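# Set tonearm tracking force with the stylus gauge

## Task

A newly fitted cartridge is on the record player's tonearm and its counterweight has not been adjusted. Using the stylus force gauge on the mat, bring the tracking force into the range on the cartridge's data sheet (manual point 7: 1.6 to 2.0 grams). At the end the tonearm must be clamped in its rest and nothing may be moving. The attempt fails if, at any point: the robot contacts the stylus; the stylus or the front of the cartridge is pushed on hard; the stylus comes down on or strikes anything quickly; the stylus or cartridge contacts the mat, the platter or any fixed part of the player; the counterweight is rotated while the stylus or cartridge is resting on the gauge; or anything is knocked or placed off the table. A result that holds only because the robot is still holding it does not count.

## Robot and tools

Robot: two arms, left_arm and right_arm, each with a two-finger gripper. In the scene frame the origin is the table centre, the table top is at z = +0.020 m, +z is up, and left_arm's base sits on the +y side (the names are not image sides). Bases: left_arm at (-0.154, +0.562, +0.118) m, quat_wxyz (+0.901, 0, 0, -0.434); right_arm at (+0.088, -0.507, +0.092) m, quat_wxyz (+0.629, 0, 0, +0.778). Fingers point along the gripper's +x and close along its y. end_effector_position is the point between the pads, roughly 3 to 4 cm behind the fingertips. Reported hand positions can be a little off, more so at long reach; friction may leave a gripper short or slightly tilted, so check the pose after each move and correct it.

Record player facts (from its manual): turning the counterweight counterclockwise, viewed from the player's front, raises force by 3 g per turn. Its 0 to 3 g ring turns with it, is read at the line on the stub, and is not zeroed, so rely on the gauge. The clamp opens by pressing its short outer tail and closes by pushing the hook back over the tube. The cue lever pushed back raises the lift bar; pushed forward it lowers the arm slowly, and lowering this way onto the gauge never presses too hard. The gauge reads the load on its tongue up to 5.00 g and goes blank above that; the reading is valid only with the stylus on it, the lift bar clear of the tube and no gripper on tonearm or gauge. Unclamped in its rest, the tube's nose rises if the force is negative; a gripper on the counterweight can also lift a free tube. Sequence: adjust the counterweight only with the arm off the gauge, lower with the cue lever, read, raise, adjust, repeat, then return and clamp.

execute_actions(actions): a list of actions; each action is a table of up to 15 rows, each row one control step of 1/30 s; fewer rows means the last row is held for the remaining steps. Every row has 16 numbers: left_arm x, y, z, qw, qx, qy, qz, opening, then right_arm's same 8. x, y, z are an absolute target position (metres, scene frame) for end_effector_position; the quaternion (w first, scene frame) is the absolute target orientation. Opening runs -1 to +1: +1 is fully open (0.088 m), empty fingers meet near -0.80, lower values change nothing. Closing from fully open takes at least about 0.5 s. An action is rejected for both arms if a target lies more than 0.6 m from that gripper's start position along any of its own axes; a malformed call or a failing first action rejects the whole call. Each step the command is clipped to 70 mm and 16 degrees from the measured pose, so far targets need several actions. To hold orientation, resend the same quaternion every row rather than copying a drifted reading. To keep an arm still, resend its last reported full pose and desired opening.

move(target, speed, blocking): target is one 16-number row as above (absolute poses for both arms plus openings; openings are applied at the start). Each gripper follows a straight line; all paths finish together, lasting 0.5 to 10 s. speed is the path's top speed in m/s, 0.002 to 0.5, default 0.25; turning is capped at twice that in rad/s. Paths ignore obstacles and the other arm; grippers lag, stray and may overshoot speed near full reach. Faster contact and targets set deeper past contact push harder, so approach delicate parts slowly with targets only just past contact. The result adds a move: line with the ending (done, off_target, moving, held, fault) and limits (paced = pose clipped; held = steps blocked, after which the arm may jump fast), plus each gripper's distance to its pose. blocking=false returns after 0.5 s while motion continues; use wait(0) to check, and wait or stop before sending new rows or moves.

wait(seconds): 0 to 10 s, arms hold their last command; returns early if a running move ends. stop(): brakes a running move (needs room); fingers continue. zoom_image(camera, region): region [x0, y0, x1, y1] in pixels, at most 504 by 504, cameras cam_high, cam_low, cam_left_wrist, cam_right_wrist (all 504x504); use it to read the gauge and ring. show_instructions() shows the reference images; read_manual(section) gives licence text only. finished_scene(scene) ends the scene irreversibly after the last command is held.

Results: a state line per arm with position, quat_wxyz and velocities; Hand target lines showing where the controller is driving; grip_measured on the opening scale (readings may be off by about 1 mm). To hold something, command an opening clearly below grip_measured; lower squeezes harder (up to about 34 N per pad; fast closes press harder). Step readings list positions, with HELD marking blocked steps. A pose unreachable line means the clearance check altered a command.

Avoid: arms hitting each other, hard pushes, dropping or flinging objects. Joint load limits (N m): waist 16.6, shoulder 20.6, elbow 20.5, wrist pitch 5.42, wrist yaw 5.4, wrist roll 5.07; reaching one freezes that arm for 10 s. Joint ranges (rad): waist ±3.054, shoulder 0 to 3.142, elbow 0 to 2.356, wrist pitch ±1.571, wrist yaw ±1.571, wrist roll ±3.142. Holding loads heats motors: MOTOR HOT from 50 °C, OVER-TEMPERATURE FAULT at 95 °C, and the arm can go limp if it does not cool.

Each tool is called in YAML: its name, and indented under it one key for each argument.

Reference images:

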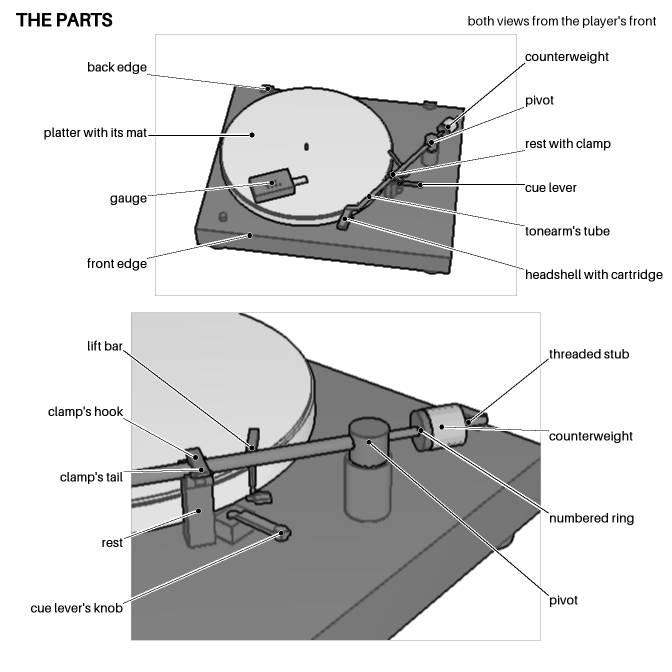

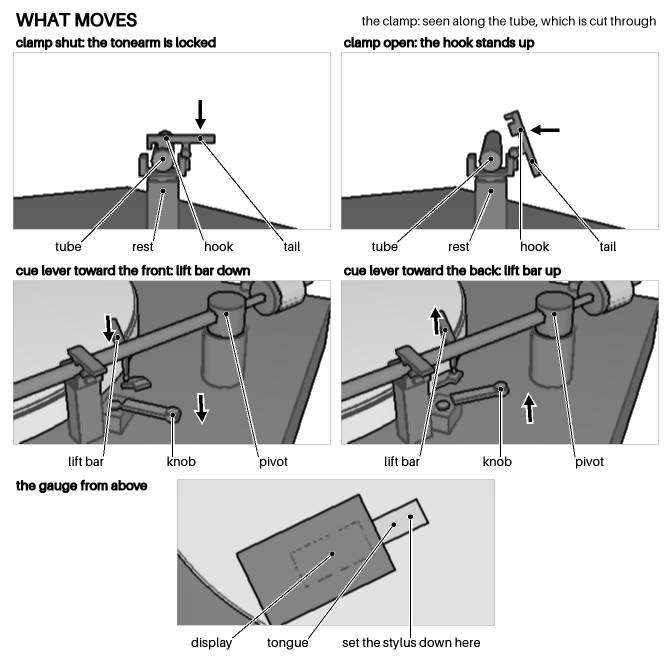

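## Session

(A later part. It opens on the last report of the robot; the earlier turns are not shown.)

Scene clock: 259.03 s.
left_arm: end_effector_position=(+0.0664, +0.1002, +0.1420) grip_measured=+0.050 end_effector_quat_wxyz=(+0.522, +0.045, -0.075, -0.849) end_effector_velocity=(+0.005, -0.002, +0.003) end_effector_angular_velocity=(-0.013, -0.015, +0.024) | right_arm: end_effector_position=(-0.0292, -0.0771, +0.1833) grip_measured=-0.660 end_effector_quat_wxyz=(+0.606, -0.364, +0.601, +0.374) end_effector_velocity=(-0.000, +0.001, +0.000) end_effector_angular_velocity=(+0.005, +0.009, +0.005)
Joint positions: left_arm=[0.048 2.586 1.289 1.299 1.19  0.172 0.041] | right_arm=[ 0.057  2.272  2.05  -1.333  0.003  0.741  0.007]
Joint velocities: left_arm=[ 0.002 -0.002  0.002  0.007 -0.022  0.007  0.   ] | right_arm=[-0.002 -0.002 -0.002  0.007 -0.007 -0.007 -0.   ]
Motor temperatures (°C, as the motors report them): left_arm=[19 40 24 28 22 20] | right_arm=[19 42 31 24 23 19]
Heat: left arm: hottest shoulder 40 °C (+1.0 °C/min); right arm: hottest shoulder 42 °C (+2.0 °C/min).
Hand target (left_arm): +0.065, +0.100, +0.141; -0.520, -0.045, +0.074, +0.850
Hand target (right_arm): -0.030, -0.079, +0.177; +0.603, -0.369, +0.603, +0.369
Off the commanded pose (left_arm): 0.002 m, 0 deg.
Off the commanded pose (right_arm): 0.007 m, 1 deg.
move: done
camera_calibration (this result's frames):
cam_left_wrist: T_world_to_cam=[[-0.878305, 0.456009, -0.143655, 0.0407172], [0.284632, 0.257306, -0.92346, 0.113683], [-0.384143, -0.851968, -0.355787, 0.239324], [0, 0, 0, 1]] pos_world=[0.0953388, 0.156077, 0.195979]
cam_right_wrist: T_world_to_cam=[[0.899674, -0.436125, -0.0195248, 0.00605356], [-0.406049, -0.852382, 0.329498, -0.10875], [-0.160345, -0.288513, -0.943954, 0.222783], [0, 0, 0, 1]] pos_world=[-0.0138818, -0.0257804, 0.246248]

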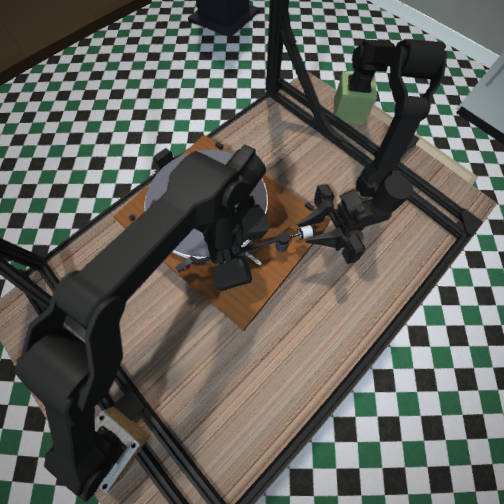

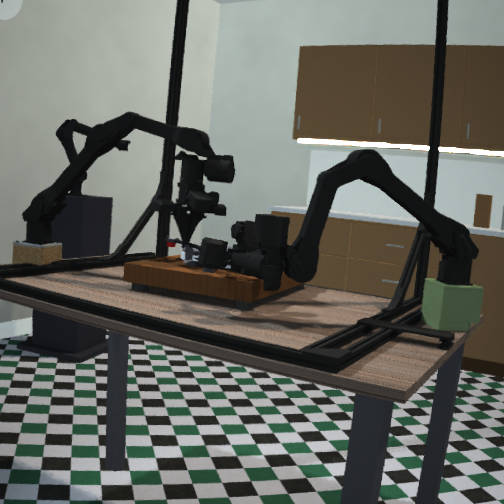

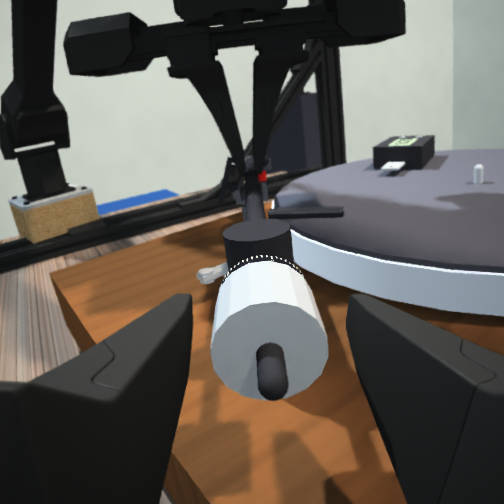

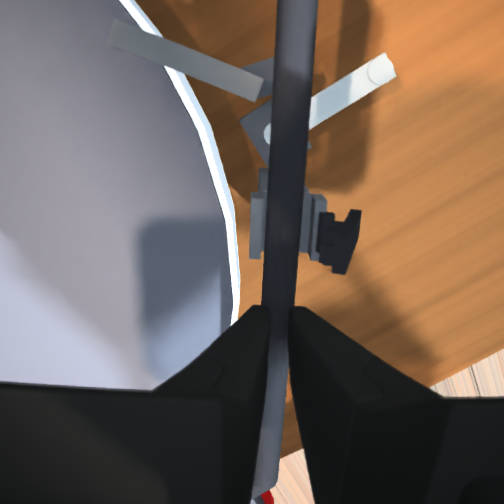

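move:
  target: [0.0665,0.1,0.142,0.514,-0.0906,0.148,-0.84,-0.1,-0.029,-0.079,0.174,0.603,-0.369,0.603,0.369,-0.66]

move:
  target: [0.0665,0.1,0.142,0.514,-0.0906,0.148,-0.84,-0.4,-0.029,-0.079,0.174,0.603,-0.369,0.603,0.369,-0.66]

move:
  target: [0.0665,0.1,0.142,0.52,0.0455,-0.0743,-0.85,-0.4,-0.029,-0.079,0.174,0.603,-0.369,0.603,0.369,-0.66]

move:
  target: [0.0665,0.1,0.142,0.52,0.0455,-0.0743,-0.85,0,-0.029,-0.079,0.192,0.603,-0.369,0.603,0.369,-0.66]
  speed: 0.01

wait:
  seconds: 5

Scene clock: 269.70 s.
left_arm: end_effector_position=(+0.0663, +0.1002, +0.1405) grip_measured=-0.100 end_effector_quat_wxyz=(+0.516, -0.090, +0.150, -0.839) end_effector_velocity=(+0.002, +0.000, +0.001) end_effector_angular_velocity=(+0.011, +0.028, +0.010) | right_arm: end_effector_position=(-0.0294, -0.0767, +0.1809) grip_measured=-0.660 end_effector_quat_wxyz=(+0.606, -0.363, +0.601, +0.374) end_effector_velocity=(+0.003, -0.001, +0.002) end_effector_angular_velocity=(-0.004, +0.006, +0.000)
Joint positions: left_arm=[ 0.048  2.586  1.289  1.289  1.19  -0.344  0.034] | right_arm=[ 0.057  2.273  2.041 -1.322  0.003  0.741  0.007]
Joint velocities: left_arm=[ 0.002 -0.002 -0.002  0.007 -0.007 -0.037 -0.   ] | right_arm=[-0.007 -0.007 -0.002 -0.007 -0.007 -0.007  0.   ]
Motor temperatures (°C, as the motors report them): left_arm=[19 40 24 28 22 20] | right_arm=[19 43 30 24 23 19]
Heat: left arm: hottest shoulder 40 °C (+1.0 °C/min); right arm: hottest shoulder 43 °C (+2.0 °C/min).
Hand target (left_arm): +0.067, +0.100, +0.142; -0.514, +0.091, -0.148, +0.840
Hand target (right_arm): -0.029, -0.079, +0.174; +0.603, -0.369, +0.603, +0.369
Off the commanded pose (left_arm): 0.002 m, 0 deg.
Off the commanded pose (right_arm): 0.007 m, 1 deg.
move: done
camera_calibration (this result's frames):
cam_left_wrist: T_world_to_cam=[[-0.823735, 0.427291, 0.37267, -0.032823], [-0.143988, 0.47809, -0.866428, 0.110595], [-0.548387, -0.767367, -0.332295, 0.237921], [0, 0, 0, 1]] pos_world=[0.119359, 0.143723, 0.187114]
cam_right_wrist: T_world_to_cam=[[0.899495, -0.436435, -0.0208224, 0.00654612], [-0.406113, -0.85268, 0.328646, -0.107561], [-0.161188, -0.287159, -0.944223, 0.220765], [0, 0, 0, 1]] pos_world=[-0.0139854, -0.0254632, 0.243937]

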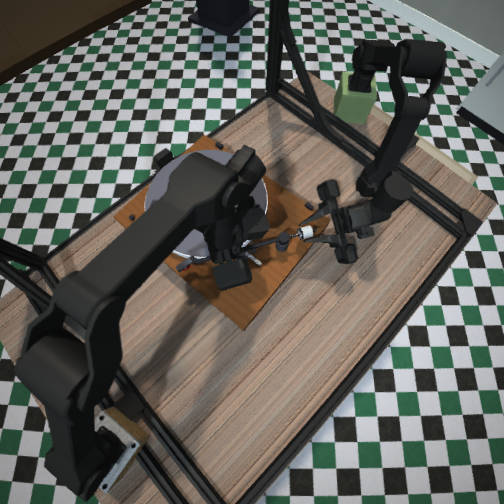

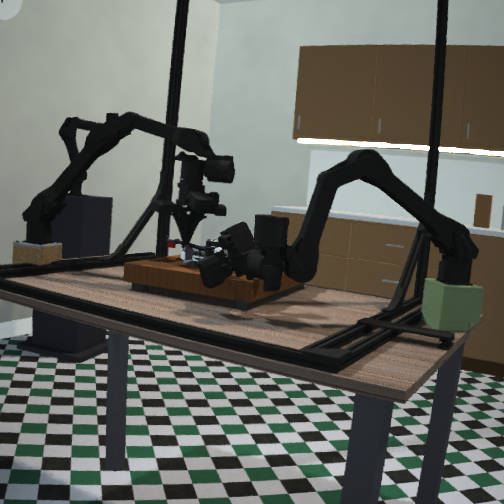

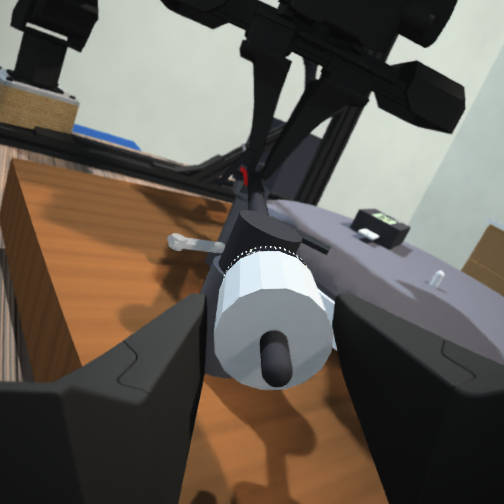

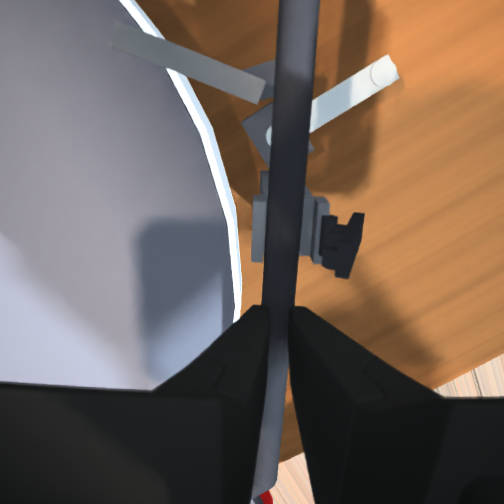

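Scene clock: 270.40 s.
left_arm: end_effector_position=(+0.0670, +0.0999, +0.1405) grip_measured=-0.252 end_effector_quat_wxyz=(+0.518, -0.091, +0.150, -0.837) end_effector_velocity=(-0.003, -0.002, -0.000) end_effector_angular_velocity=(+0.015, +0.024, +0.000) | right_arm: end_effector_position=(-0.0291, -0.0769, +0.1807) grip_measured=-0.659 end_effector_quat_wxyz=(+0.606, -0.364, +0.601, +0.374) end_effector_velocity=(+0.001, -0.005, +0.000) end_effector_angular_velocity=(-0.023, +0.001, +0.005)
Joint positions: left_arm=[ 0.048  2.586  1.289  1.289  1.185 -0.346  0.027] | right_arm=[ 0.056  2.273  2.04  -1.323  0.003  0.741  0.007]
Joint velocities: left_arm=[-0.007 -0.002 -0.002 -0.007 -0.007 -0.022 -0.   ] | right_arm=[-0.002 -0.002 -0.002 -0.022 -0.007 -0.007 -0.   ]
Motor temperatures (°C, as the motors report them): left_arm=[19 40 24 28 22 20] | right_arm=[19 43 30 24 23 19]
Heat: left arm: hottest shoulder 40 °C (+0.0 °C/min); right arm: hottest shoulder 43 °C (+2.0 °C/min).
Hand target (left_arm): +0.067, +0.100, +0.142; -0.514, +0.091, -0.148, +0.840
Hand target (right_arm): -0.029, -0.079, +0.174; +0.603, -0.369, +0.603, +0.369
Off the commanded pose (left_arm): 0.002 m, 1 deg.
Off the commanded pose (right_arm): 0.007 m, 1 deg.
move: done
camera_calibration (this result's frames):
cam_left_wrist: T_world_to_cam=[[-0.825058, 0.423183, 0.374426, -0.0319298], [-0.147631, 0.478186, -0.865762, 0.110967], [-0.545421, -0.769581, -0.332056, 0.238008], [0, 0, 0, 1]] pos_world=[0.119853, 0.143616, 0.187059]
cam_right_wrist: T_world_to_cam=[[0.899339, -0.436804, -0.0197815, 0.00598627], [-0.406664, -0.852193, 0.329229, -0.107617], [-0.160666, -0.288044, -0.944043, 0.220488], [0, 0, 0, 1]] pos_world=[-0.0137226, -0.0255852, 0.2437]

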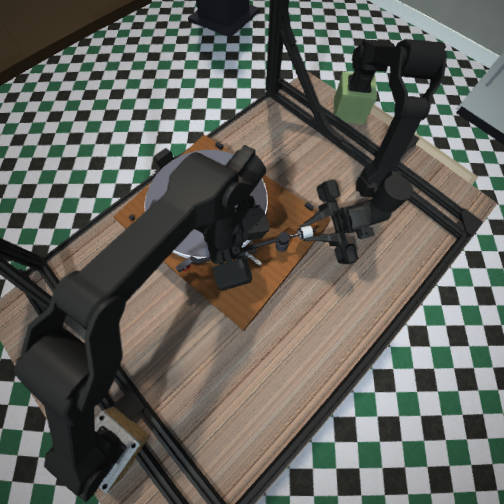

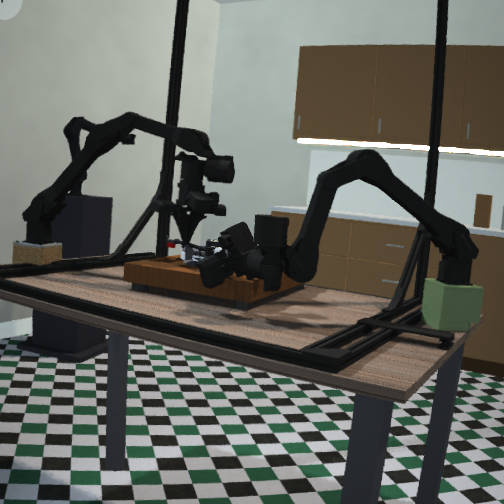

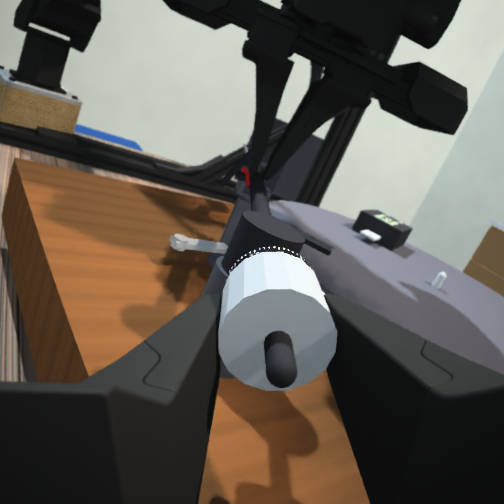

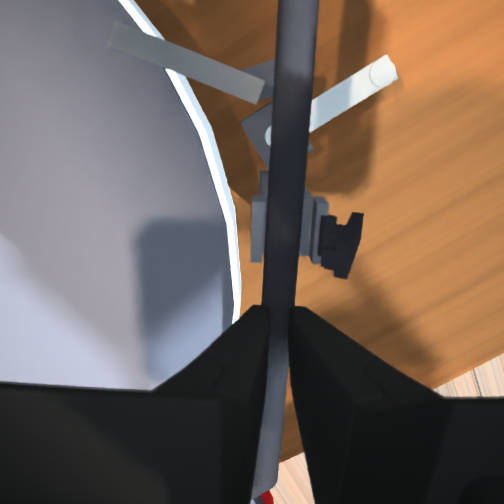

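Scene clock: 271.93 s.
left_arm: end_effector_position=(+0.0673, +0.0991, +0.1400) grip_measured=-0.254 end_effector_quat_wxyz=(+0.527, +0.044, -0.068, -0.846) end_effector_velocity=(-0.001, +0.000, -0.002) end_effector_angular_velocity=(-0.000, -0.012, +0.005) | right_arm: end_effector_position=(-0.0282, -0.0772, +0.1805) grip_measured=-0.658 end_effector_quat_wxyz=(+0.606, -0.364, +0.601, +0.372) end_effector_velocity=(-0.001, -0.006, +0.000) end_effector_angular_velocity=(-0.023, +0.001, +0.010)
Joint positions: left_arm=[0.047 2.588 1.289 1.293 1.177 0.168 0.027] | right_arm=[ 0.055  2.273  2.04  -1.324  0.004  0.741  0.007]
Joint velocities: left_arm=[-0.002 -0.002 -0.007 -0.007 -0.007  0.022 -0.   ] | right_arm=[ 0.002 -0.002 -0.002 -0.022 -0.007 -0.007 -0.   ]
Motor temperatures (°C, as the motors report them): left_arm=[19 40 24 28 22 20] | right_arm=[19 43 30 24 23 19]
Heat: left arm: hottest shoulder 40 °C (+0.0 °C/min); right arm: hottest shoulder 43 °C (+2.0 °C/min).
Hand target (left_arm): +0.066, +0.100, +0.142; -0.520, -0.045, +0.074, +0.850
Hand target (right_arm): -0.029, -0.079, +0.174; +0.603, -0.369, +0.603, +0.369
Off the commanded pose (left_arm): 0.002 m, 1 deg.
Off the commanded pose (right_arm): 0.007 m, 1 deg.
move: done
camera_calibration (this result's frames):
cam_left_wrist: T_world_to_cam=[[-0.885, 0.446768, -0.131048, 0.0413491], [0.272402, 0.268588, -0.923936, 0.111588], [-0.377587, -0.853381, -0.3594, 0.238261], [0, 0, 0, 1]] pos_world=[0.0961613, 0.154883, 0.19415]
cam_right_wrist: T_world_to_cam=[[0.898687, -0.438221, -0.0179862, 0.00464705], [-0.408289, -0.850874, 0.330627, -0.107649], [-0.160192, -0.289787, -0.94359, 0.22015], [0, 0, 0, 1]] pos_world=[-0.0128619, -0.0257626, 0.243407]

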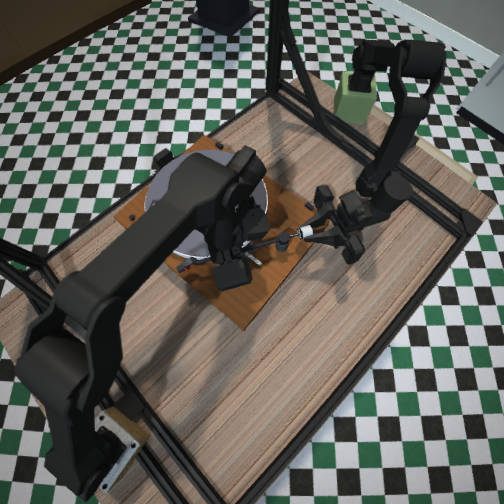

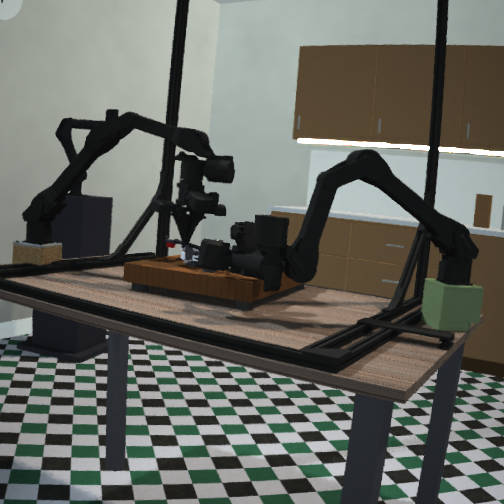

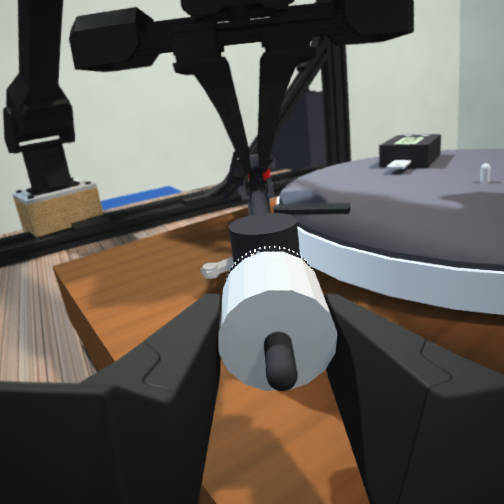

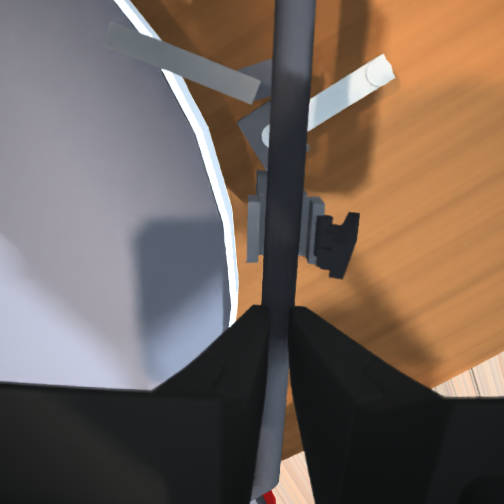

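Scene clock: 273.33 s.
left_arm: end_effector_position=(+0.0657, +0.0999, +0.1400) grip_measured=+0.000 end_effector_quat_wxyz=(+0.522, +0.044, -0.070, -0.849) end_effector_velocity=(-0.003, +0.001, -0.002) end_effector_angular_velocity=(+0.006, +0.002, -0.010) | right_arm: end_effector_position=(-0.0275, -0.0800, +0.1931) grip_measured=-0.660 end_effector_quat_wxyz=(+0.605, -0.368, +0.602, +0.369) end_effector_velocity=(+0.000, -0.001, +0.004) end_effector_angular_velocity=(+0.000, +0.008, +0.005)
Joint positions: left_arm=[0.047 2.588 1.289 1.293 1.189 0.172 0.039] | right_arm=[ 0.055  2.273  2.09  -1.386  0.004  0.741  0.007]
Joint velocities: left_arm=[-0.002 -0.002 -0.007 -0.007  0.007  0.007 -0.   ] | right_arm=[-0.002 -0.007  0.002 -0.007 -0.007 -0.007 -0.   ]
Motor temperatures (°C, as the motors report them): left_arm=[19 40 24 28 22 20] | right_arm=[19 43 31 24 23 19]
Heat: left arm: hottest shoulder 40 °C (+0.0 °C/min); right arm: hottest shoulder 43 °C (+2.0 °C/min).
Hand target (left_arm): +0.066, +0.100, +0.142; -0.520, -0.045, +0.074, +0.850
Hand target (right_arm): -0.029, -0.079, +0.192; +0.603, -0.369, +0.603, +0.369
Off the commanded pose (left_arm): 0.002 m, 1 deg.
Off the commanded pose (right_arm): 0.002 m, 0 deg.
move: done
camera_calibration (this result's frames):
cam_left_wrist: T_world_to_cam=[[-0.878985, 0.457287, -0.135179, 0.0386619], [0.279069, 0.263445, -0.923427, 0.11183], [-0.386659, -0.849403, -0.359179, 0.23851], [0, 0, 0, 1]] pos_world=[0.094997, 0.155451, 0.194161]
cam_right_wrist: T_world_to_cam=[[0.898897, -0.438035, -0.0104408, 0.00152531], [-0.408973, -0.847334, 0.338772, -0.115186], [-0.157241, -0.300252, -0.94081, 0.230037], [0, 0, 0, 1]] pos_world=[-0.0123077, -0.0278635, 0.255459]

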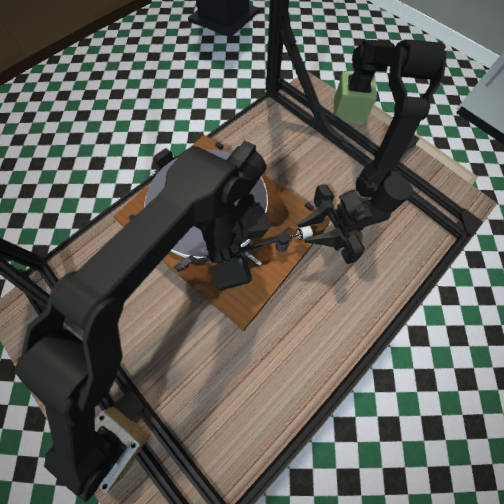

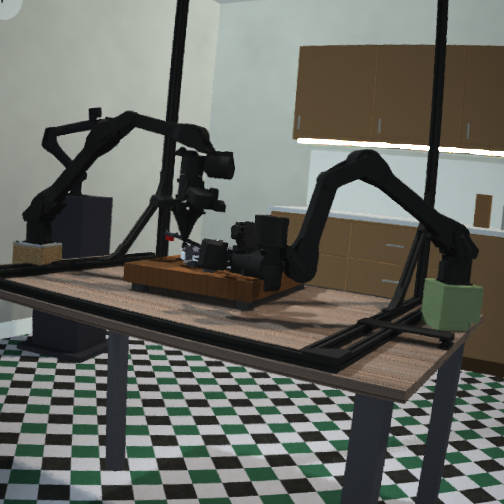

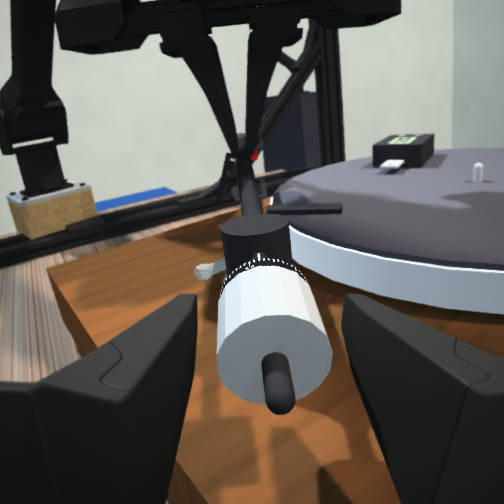

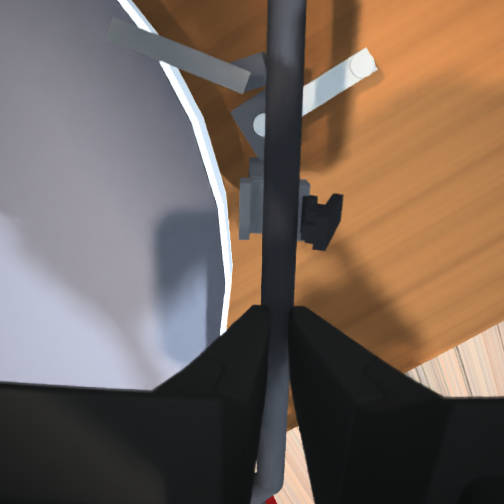

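Scene clock: 278.33 s.
left_arm: end_effector_position=(+0.0658, +0.1000, +0.1400) grip_measured=+0.000 end_effector_quat_wxyz=(+0.522, +0.044, -0.070, -0.849) end_effector_velocity=(+0.000, -0.002, +0.001) end_effector_angular_velocity=(-0.001, -0.005, +0.005) | right_arm: end_effector_position=(-0.0275, -0.0800, +0.1932) grip_measured=-0.660 end_effector_quat_wxyz=(+0.605, -0.368, +0.602, +0.369) end_effector_velocity=(+0.003, -0.001, -0.002) end_effector_angular_velocity=(-0.010, -0.010, +0.005)
Joint positions: left_arm=[0.047 2.588 1.289 1.293 1.189 0.172 0.039] | right_arm=[ 0.055  2.273  2.091 -1.387  0.004  0.741  0.007]
Joint velocities: left_arm=[-0.002 -0.002  0.002 -0.007 -0.007  0.007 -0.   ] | right_arm=[-0.002  0.002 -0.002 -0.007  0.007 -0.007 -0.   ]
Motor temperatures (°C, as the motors report them): left_arm=[19 40 24 28 22 20] | right_arm=[19 44 31 24 23 19]
Heat: left arm: hottest shoulder 40 °C (+0.0 °C/min); right arm: hottest shoulder 44 °C (+3.0 °C/min).
Hand target (left_arm): +0.067, +0.100, +0.142; -0.520, -0.045, +0.074, +0.850
Hand target (right_arm): -0.029, -0.079, +0.192; +0.603, -0.369, +0.603, +0.369
Off the commanded pose (left_arm): 0.002 m, 1 deg.
Off the commanded pose (right_arm): 0.002 m, 0 deg.
wait: 5.00 s; at rest by 0.17 s
camera_calibration (this result's frames):
cam_left_wrist: T_world_to_cam=[[-0.879019, 0.457326, -0.134826, 0.038664], [0.278835, 0.263708, -0.923422, 0.111712], [-0.38675, -0.849301, -0.359323, 0.238651], [0, 0, 0, 1]] pos_world=[0.0951355, 0.155545, 0.194123]
cam_right_wrist: T_world_to_cam=[[0.898898, -0.438039, -0.0101894, 0.00146634], [-0.409007, -0.847209, 0.339043, -0.115284], [-0.157146, -0.300598, -0.940716, 0.230109], [0, 0, 0, 1]] pos_world=[-0.0123093, -0.0278574, 0.255568]

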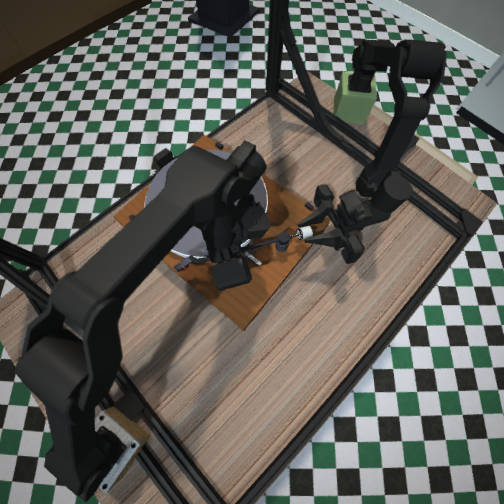

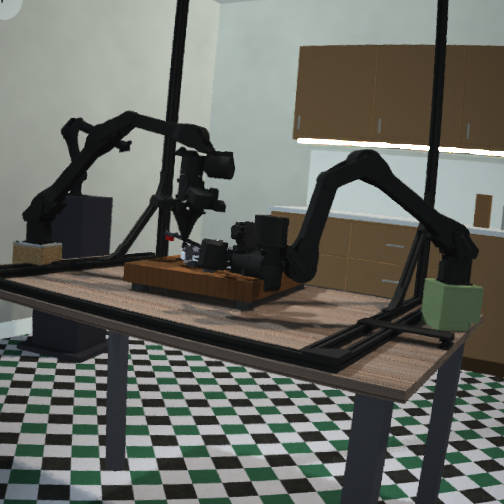

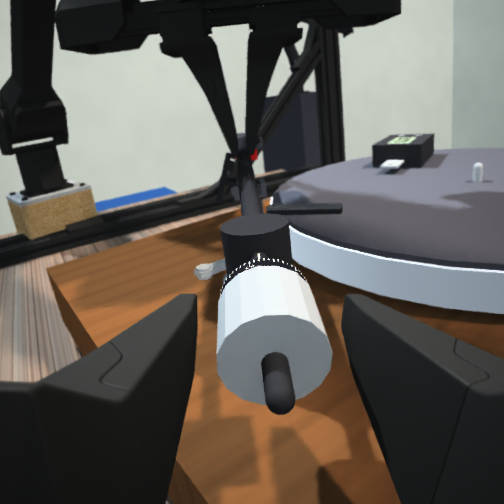

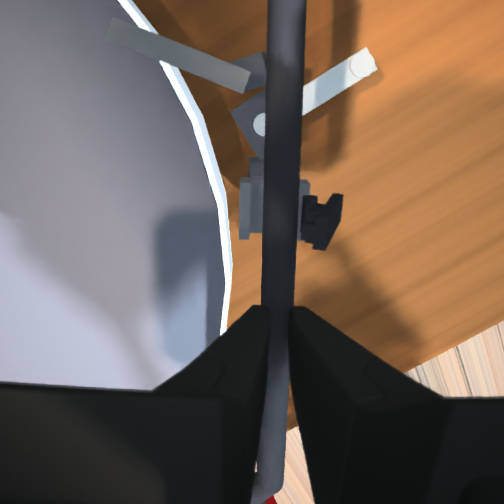

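move:
  target: [0.0675,0.099,0.146,0.52,0.0455,-0.0743,-0.85,0,-0.03,-0.079,0.174,0.603,-0.369,0.603,0.369,-0.66]
  speed: 0.012

zoom_image:
  camera: "cam_left_wrist"
  region: [200, 220, 340, 310]

move:
  target: [0.0675,0.099,0.145,0.473,-0.221,0.361,-0.773,-0.08,-0.03,-0.079,0.174,0.603,-0.369,0.603,0.369,-0.66]
  speed: 0.3

move:
  target: [0.0675,0.099,0.145,0.52,0.0455,-0.0743,-0.85,-0.4,-0.03,-0.079,0.174,0.603,-0.369,0.603,0.369,-0.66]

zoom_image:
  camera: "cam_left_wrist"
  region: [200, 220, 340, 310]

Scene clock: 292.43 s.
left_arm: end_effector_position=(+0.0658, +0.1000, +0.1384) grip_measured=+0.000 end_effector_quat_wxyz=(+0.522, +0.043, -0.064, -0.850) end_effector_velocity=(-0.000, -0.001, -0.000) end_effector_angular_velocity=(+0.002, -0.002, +0.005) | right_arm: end_effector_position=(-0.0289, -0.0773, +0.1807) grip_measured=-0.659 end_effector_quat_wxyz=(+0.606, -0.364, +0.601, +0.373) end_effector_velocity=(+0.001, -0.002, +0.000) end_effector_angular_velocity=(-0.009, +0.005, +0.005)
Joint positions: left_arm=[0.047 2.589 1.289 1.281 1.189 0.172 0.039] | right_arm=[ 0.056  2.274  2.042 -1.326  0.003  0.741  0.007]
Joint velocities: left_arm=[-0.002 -0.002 -0.002 -0.007 -0.007  0.007  0.   ] | right_arm=[-0.002 -0.002 -0.002 -0.007 -0.007 -0.007 -0.   ]
Motor temperatures (°C, as the motors report them): left_arm=[19 41 24 28 22 20] | right_arm=[19 44 32 24 23 19]
Heat: left arm: hottest shoulder 41 °C (+2.0 °C/min); right arm: hottest shoulder 44 °C (+3.0 °C/min).
Hand target (left_arm): +0.067, +0.099, +0.146; -0.520, -0.046, +0.074, +0.850
Hand target (right_arm): -0.030, -0.079, +0.174; +0.603, -0.369, +0.603, +0.369
Off the commanded pose (left_arm): 0.008 m, 1 deg.
Off the commanded pose (right_arm): 0.007 m, 1 deg.
move: done
camera_calibration (this result's frames):
cam_left_wrist: T_world_to_cam=[[-0.879985, 0.458456, -0.124272, 0.0369771], [0.271946, 0.271753, -0.923145, 0.109892], [-0.38945, -0.846149, -0.363814, 0.238565], [0, 0, 0, 1]] pos_world=[0.0955638, 0.155046, 0.192834]
cam_right_wrist: T_world_to_cam=[[0.899348, -0.43685, -0.0183038, 0.00534847], [-0.406773, -0.851311, 0.331368, -0.108194], [-0.16034, -0.29057, -0.943324, 0.220148], [0, 0, 0, 1]] pos_world=[-0.013522, -0.0258022, 0.243621]

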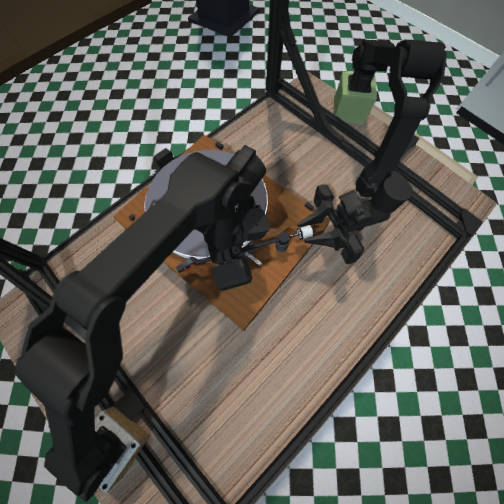

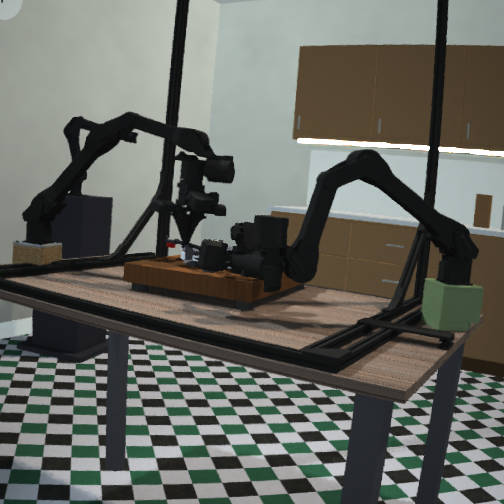

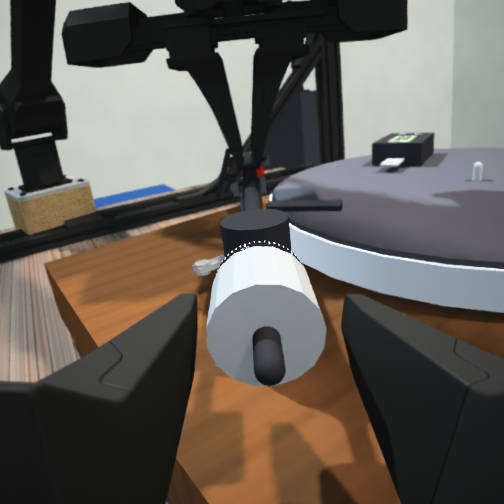

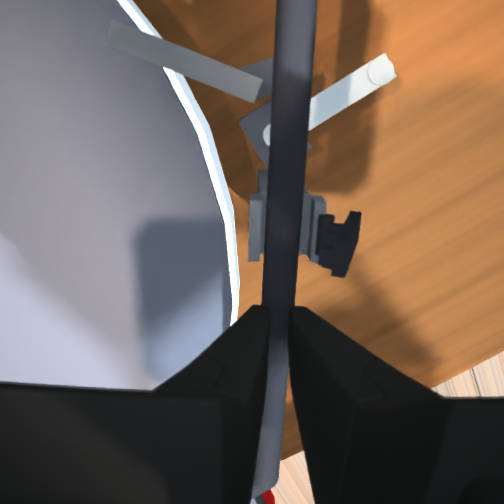

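Region (200, 220, 340, 310) of cam_left_wrist's 504x504 image, scaled by 3.600, with more detail than that image has; it fills the top 324 rows of this view, and the rest is white.

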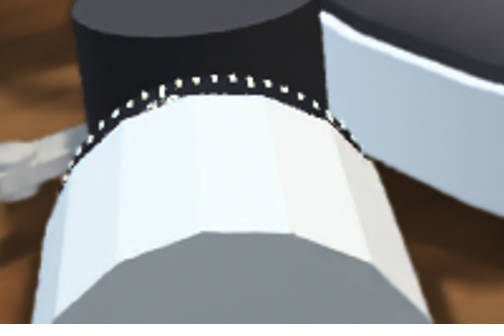

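Scene clock: 294.63 s.
left_arm: end_effector_position=(+0.0658, +0.1000, +0.1382) grip_measured=-0.080 end_effector_quat_wxyz=(+0.474, -0.222, +0.368, -0.768) end_effector_velocity=(-0.000, -0.001, +0.001) end_effector_angular_velocity=(+0.005, +0.015, +0.005) | right_arm: end_effector_position=(-0.0289, -0.0772, +0.1807) grip_measured=-0.659 end_effector_quat_wxyz=(+0.606, -0.364, +0.601, +0.373) end_effector_velocity=(+0.001, -0.002, +0.000) end_effector_angular_velocity=(-0.009, +0.005, +0.005)
Joint positions: left_arm=[ 0.047  2.588  1.289  1.278  1.189 -0.869  0.035] | right_arm=[ 0.056  2.274  2.042 -1.326  0.002  0.741  0.007]
Joint velocities: left_arm=[-0.002 -0.002 -0.002  0.007 -0.007 -0.022 -0.   ] | right_arm=[-0.002 -0.002 -0.002 -0.007 -0.007 -0.007  0.   ]
Motor temperatures (°C, as the motors report them): left_arm=[19 41 24 28 22 20] | right_arm=[19 44 32 24 23 19]
Heat: left arm: hottest shoulder 41 °C (+2.0 °C/min); right arm: hottest shoulder 44 °C (+3.0 °C/min).
Hand target (left_arm): +0.067, +0.099, +0.145; -0.473, +0.221, -0.361, +0.773
Hand target (right_arm): -0.030, -0.079, +0.174; +0.603, -0.369, +0.603, +0.369
Off the commanded pose (left_arm): 0.007 m, 1 deg.
Off the commanded pose (right_arm): 0.007 m, 1 deg.
move: done
camera_calibration (this result's frames):
cam_left_wrist: T_world_to_cam=[[-0.539307, 0.277997, 0.7949, -0.0944044], [-0.495661, 0.658316, -0.566516, 0.0722755], [-0.680785, -0.699526, -0.217242, 0.222735], [0, 0, 0, 1]] pos_world=[0.136546, 0.134473, 0.164375]
cam_right_wrist: T_world_to_cam=[[0.899342, -0.436841, -0.018842, 0.00554431], [-0.406613, -0.851402, 0.331331, -0.108166], [-0.160781, -0.290319, -0.943326, 0.220163], [0, 0, 0, 1]] pos_world=[-0.0135701, -0.0257538, 0.243628]

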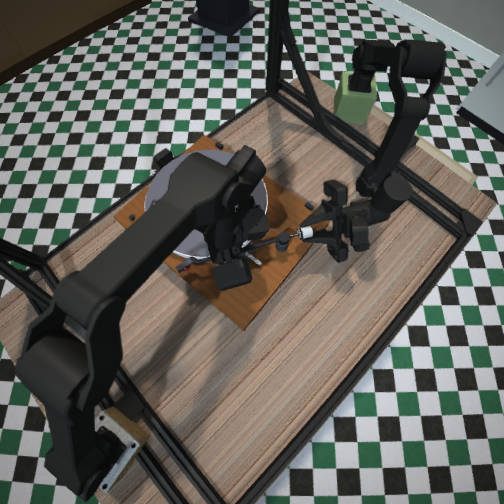

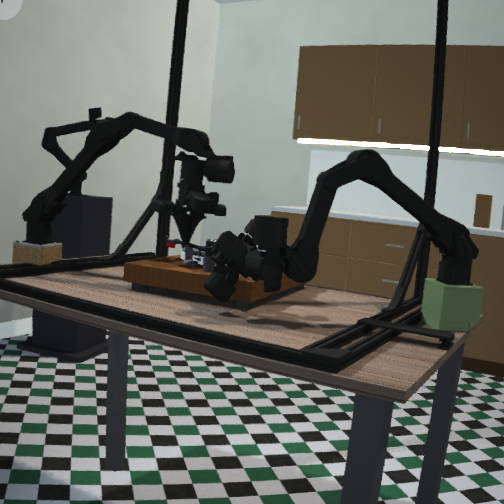

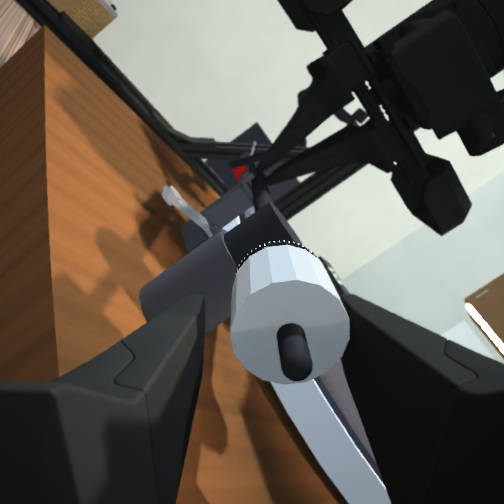

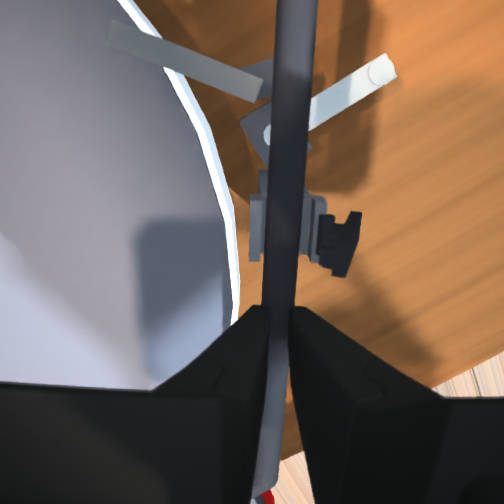

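Scene clock: 297.23 s.
left_arm: end_effector_position=(+0.0666, +0.0983, +0.1388) grip_measured=-0.251 end_effector_quat_wxyz=(+0.526, +0.043, -0.063, -0.847) end_effector_velocity=(-0.000, +0.001, -0.000) end_effector_angular_velocity=(+0.002, -0.002, -0.005) | right_arm: end_effector_position=(-0.0271, -0.0779, +0.1804) grip_measured=-0.657 end_effector_quat_wxyz=(+0.607, -0.366, +0.601, +0.370) end_effector_velocity=(+0.003, -0.001, +0.000) end_effector_angular_velocity=(-0.009, +0.005, +0.015)
Joint positions: left_arm=[0.045 2.589 1.291 1.281 1.177 0.168 0.027] | right_arm=[ 0.054  2.273  2.04  -1.329  0.006  0.741  0.007]
Joint velocities: left_arm=[ 0.002 -0.002 -0.002 -0.007  0.007  0.007 -0.   ] | right_arm=[-0.007 -0.002 -0.002 -0.007 -0.007 -0.022 -0.   ]
Motor temperatures (°C, as the motors report them): left_arm=[19 41 24 28 22 20] | right_arm=[19 45 31 24 23 19]
Heat: left arm: hottest shoulder 41 °C (+2.0 °C/min); right arm: hottest shoulder 45 °C (+4.0 °C/min).
Hand target (left_arm): +0.068, +0.099, +0.145; -0.520, -0.045, +0.074, +0.850
Hand target (right_arm): -0.030, -0.079, +0.174; +0.603, -0.369, +0.603, +0.369
Off the commanded pose (left_arm): 0.006 m, 2 deg.
Off the commanded pose (right_arm): 0.007 m, 1 deg.
move: done
camera_calibration (this result's frames):
cam_left_wrist: T_world_to_cam=[[-0.884861, 0.449807, -0.121219, 0.0392286], [0.266525, 0.275395, -0.923646, 0.110605], [-0.382079, -0.849606, -0.363571, 0.237329], [0, 0, 0, 1]] pos_world=[0.0959113, 0.153531, 0.193201]
cam_right_wrist: T_world_to_cam=[[0.898396, -0.438994, -0.0129926, 0.00237179], [-0.410124, -0.849163, 0.332747, -0.108114], [-0.157107, -0.29361, -0.942927, 0.219703], [0, 0, 0, 1]] pos_world=[-0.0119542, -0.0262583, 0.243169]

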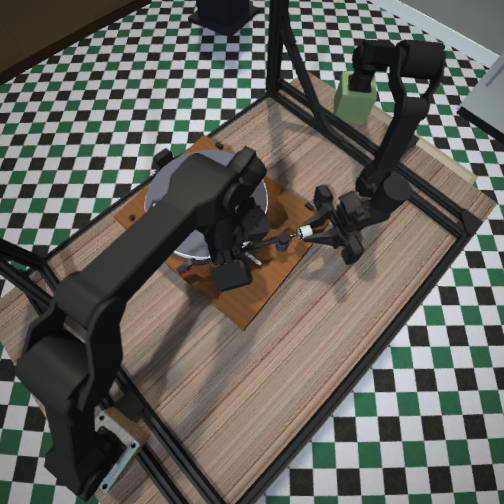

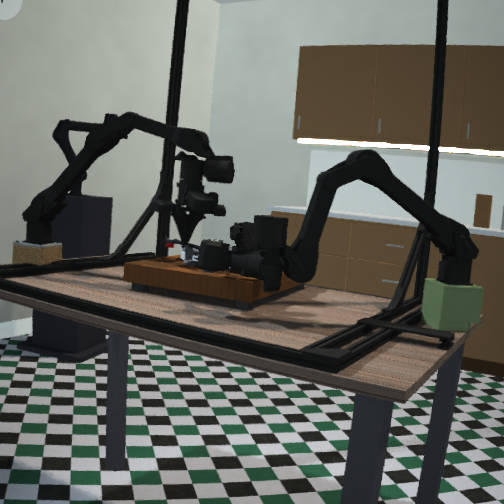

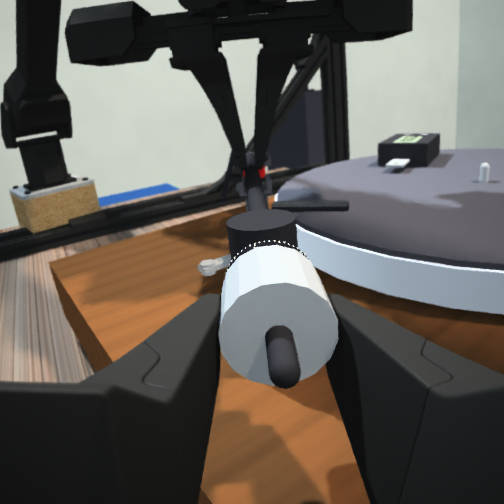

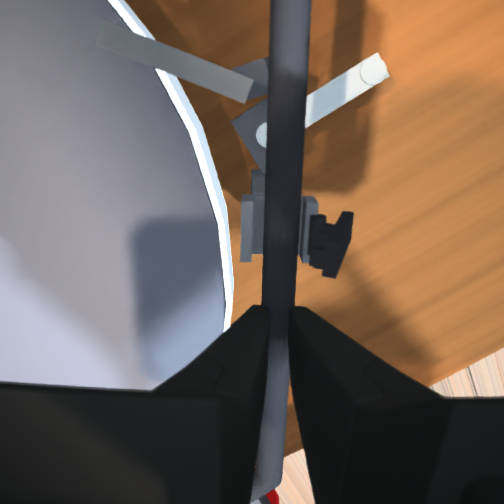

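Region (200, 220, 340, 310) of cam_left_wrist's 504x504 image, scaled by 3.600, with more detail than that image has; it fills the top 324 rows of this view, and the rest is white.

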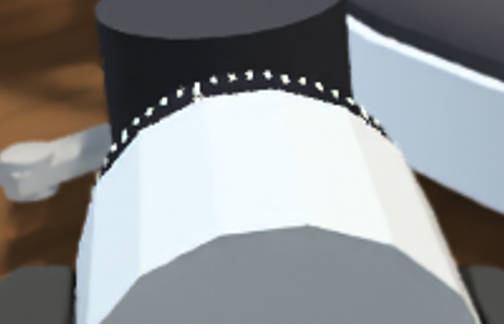

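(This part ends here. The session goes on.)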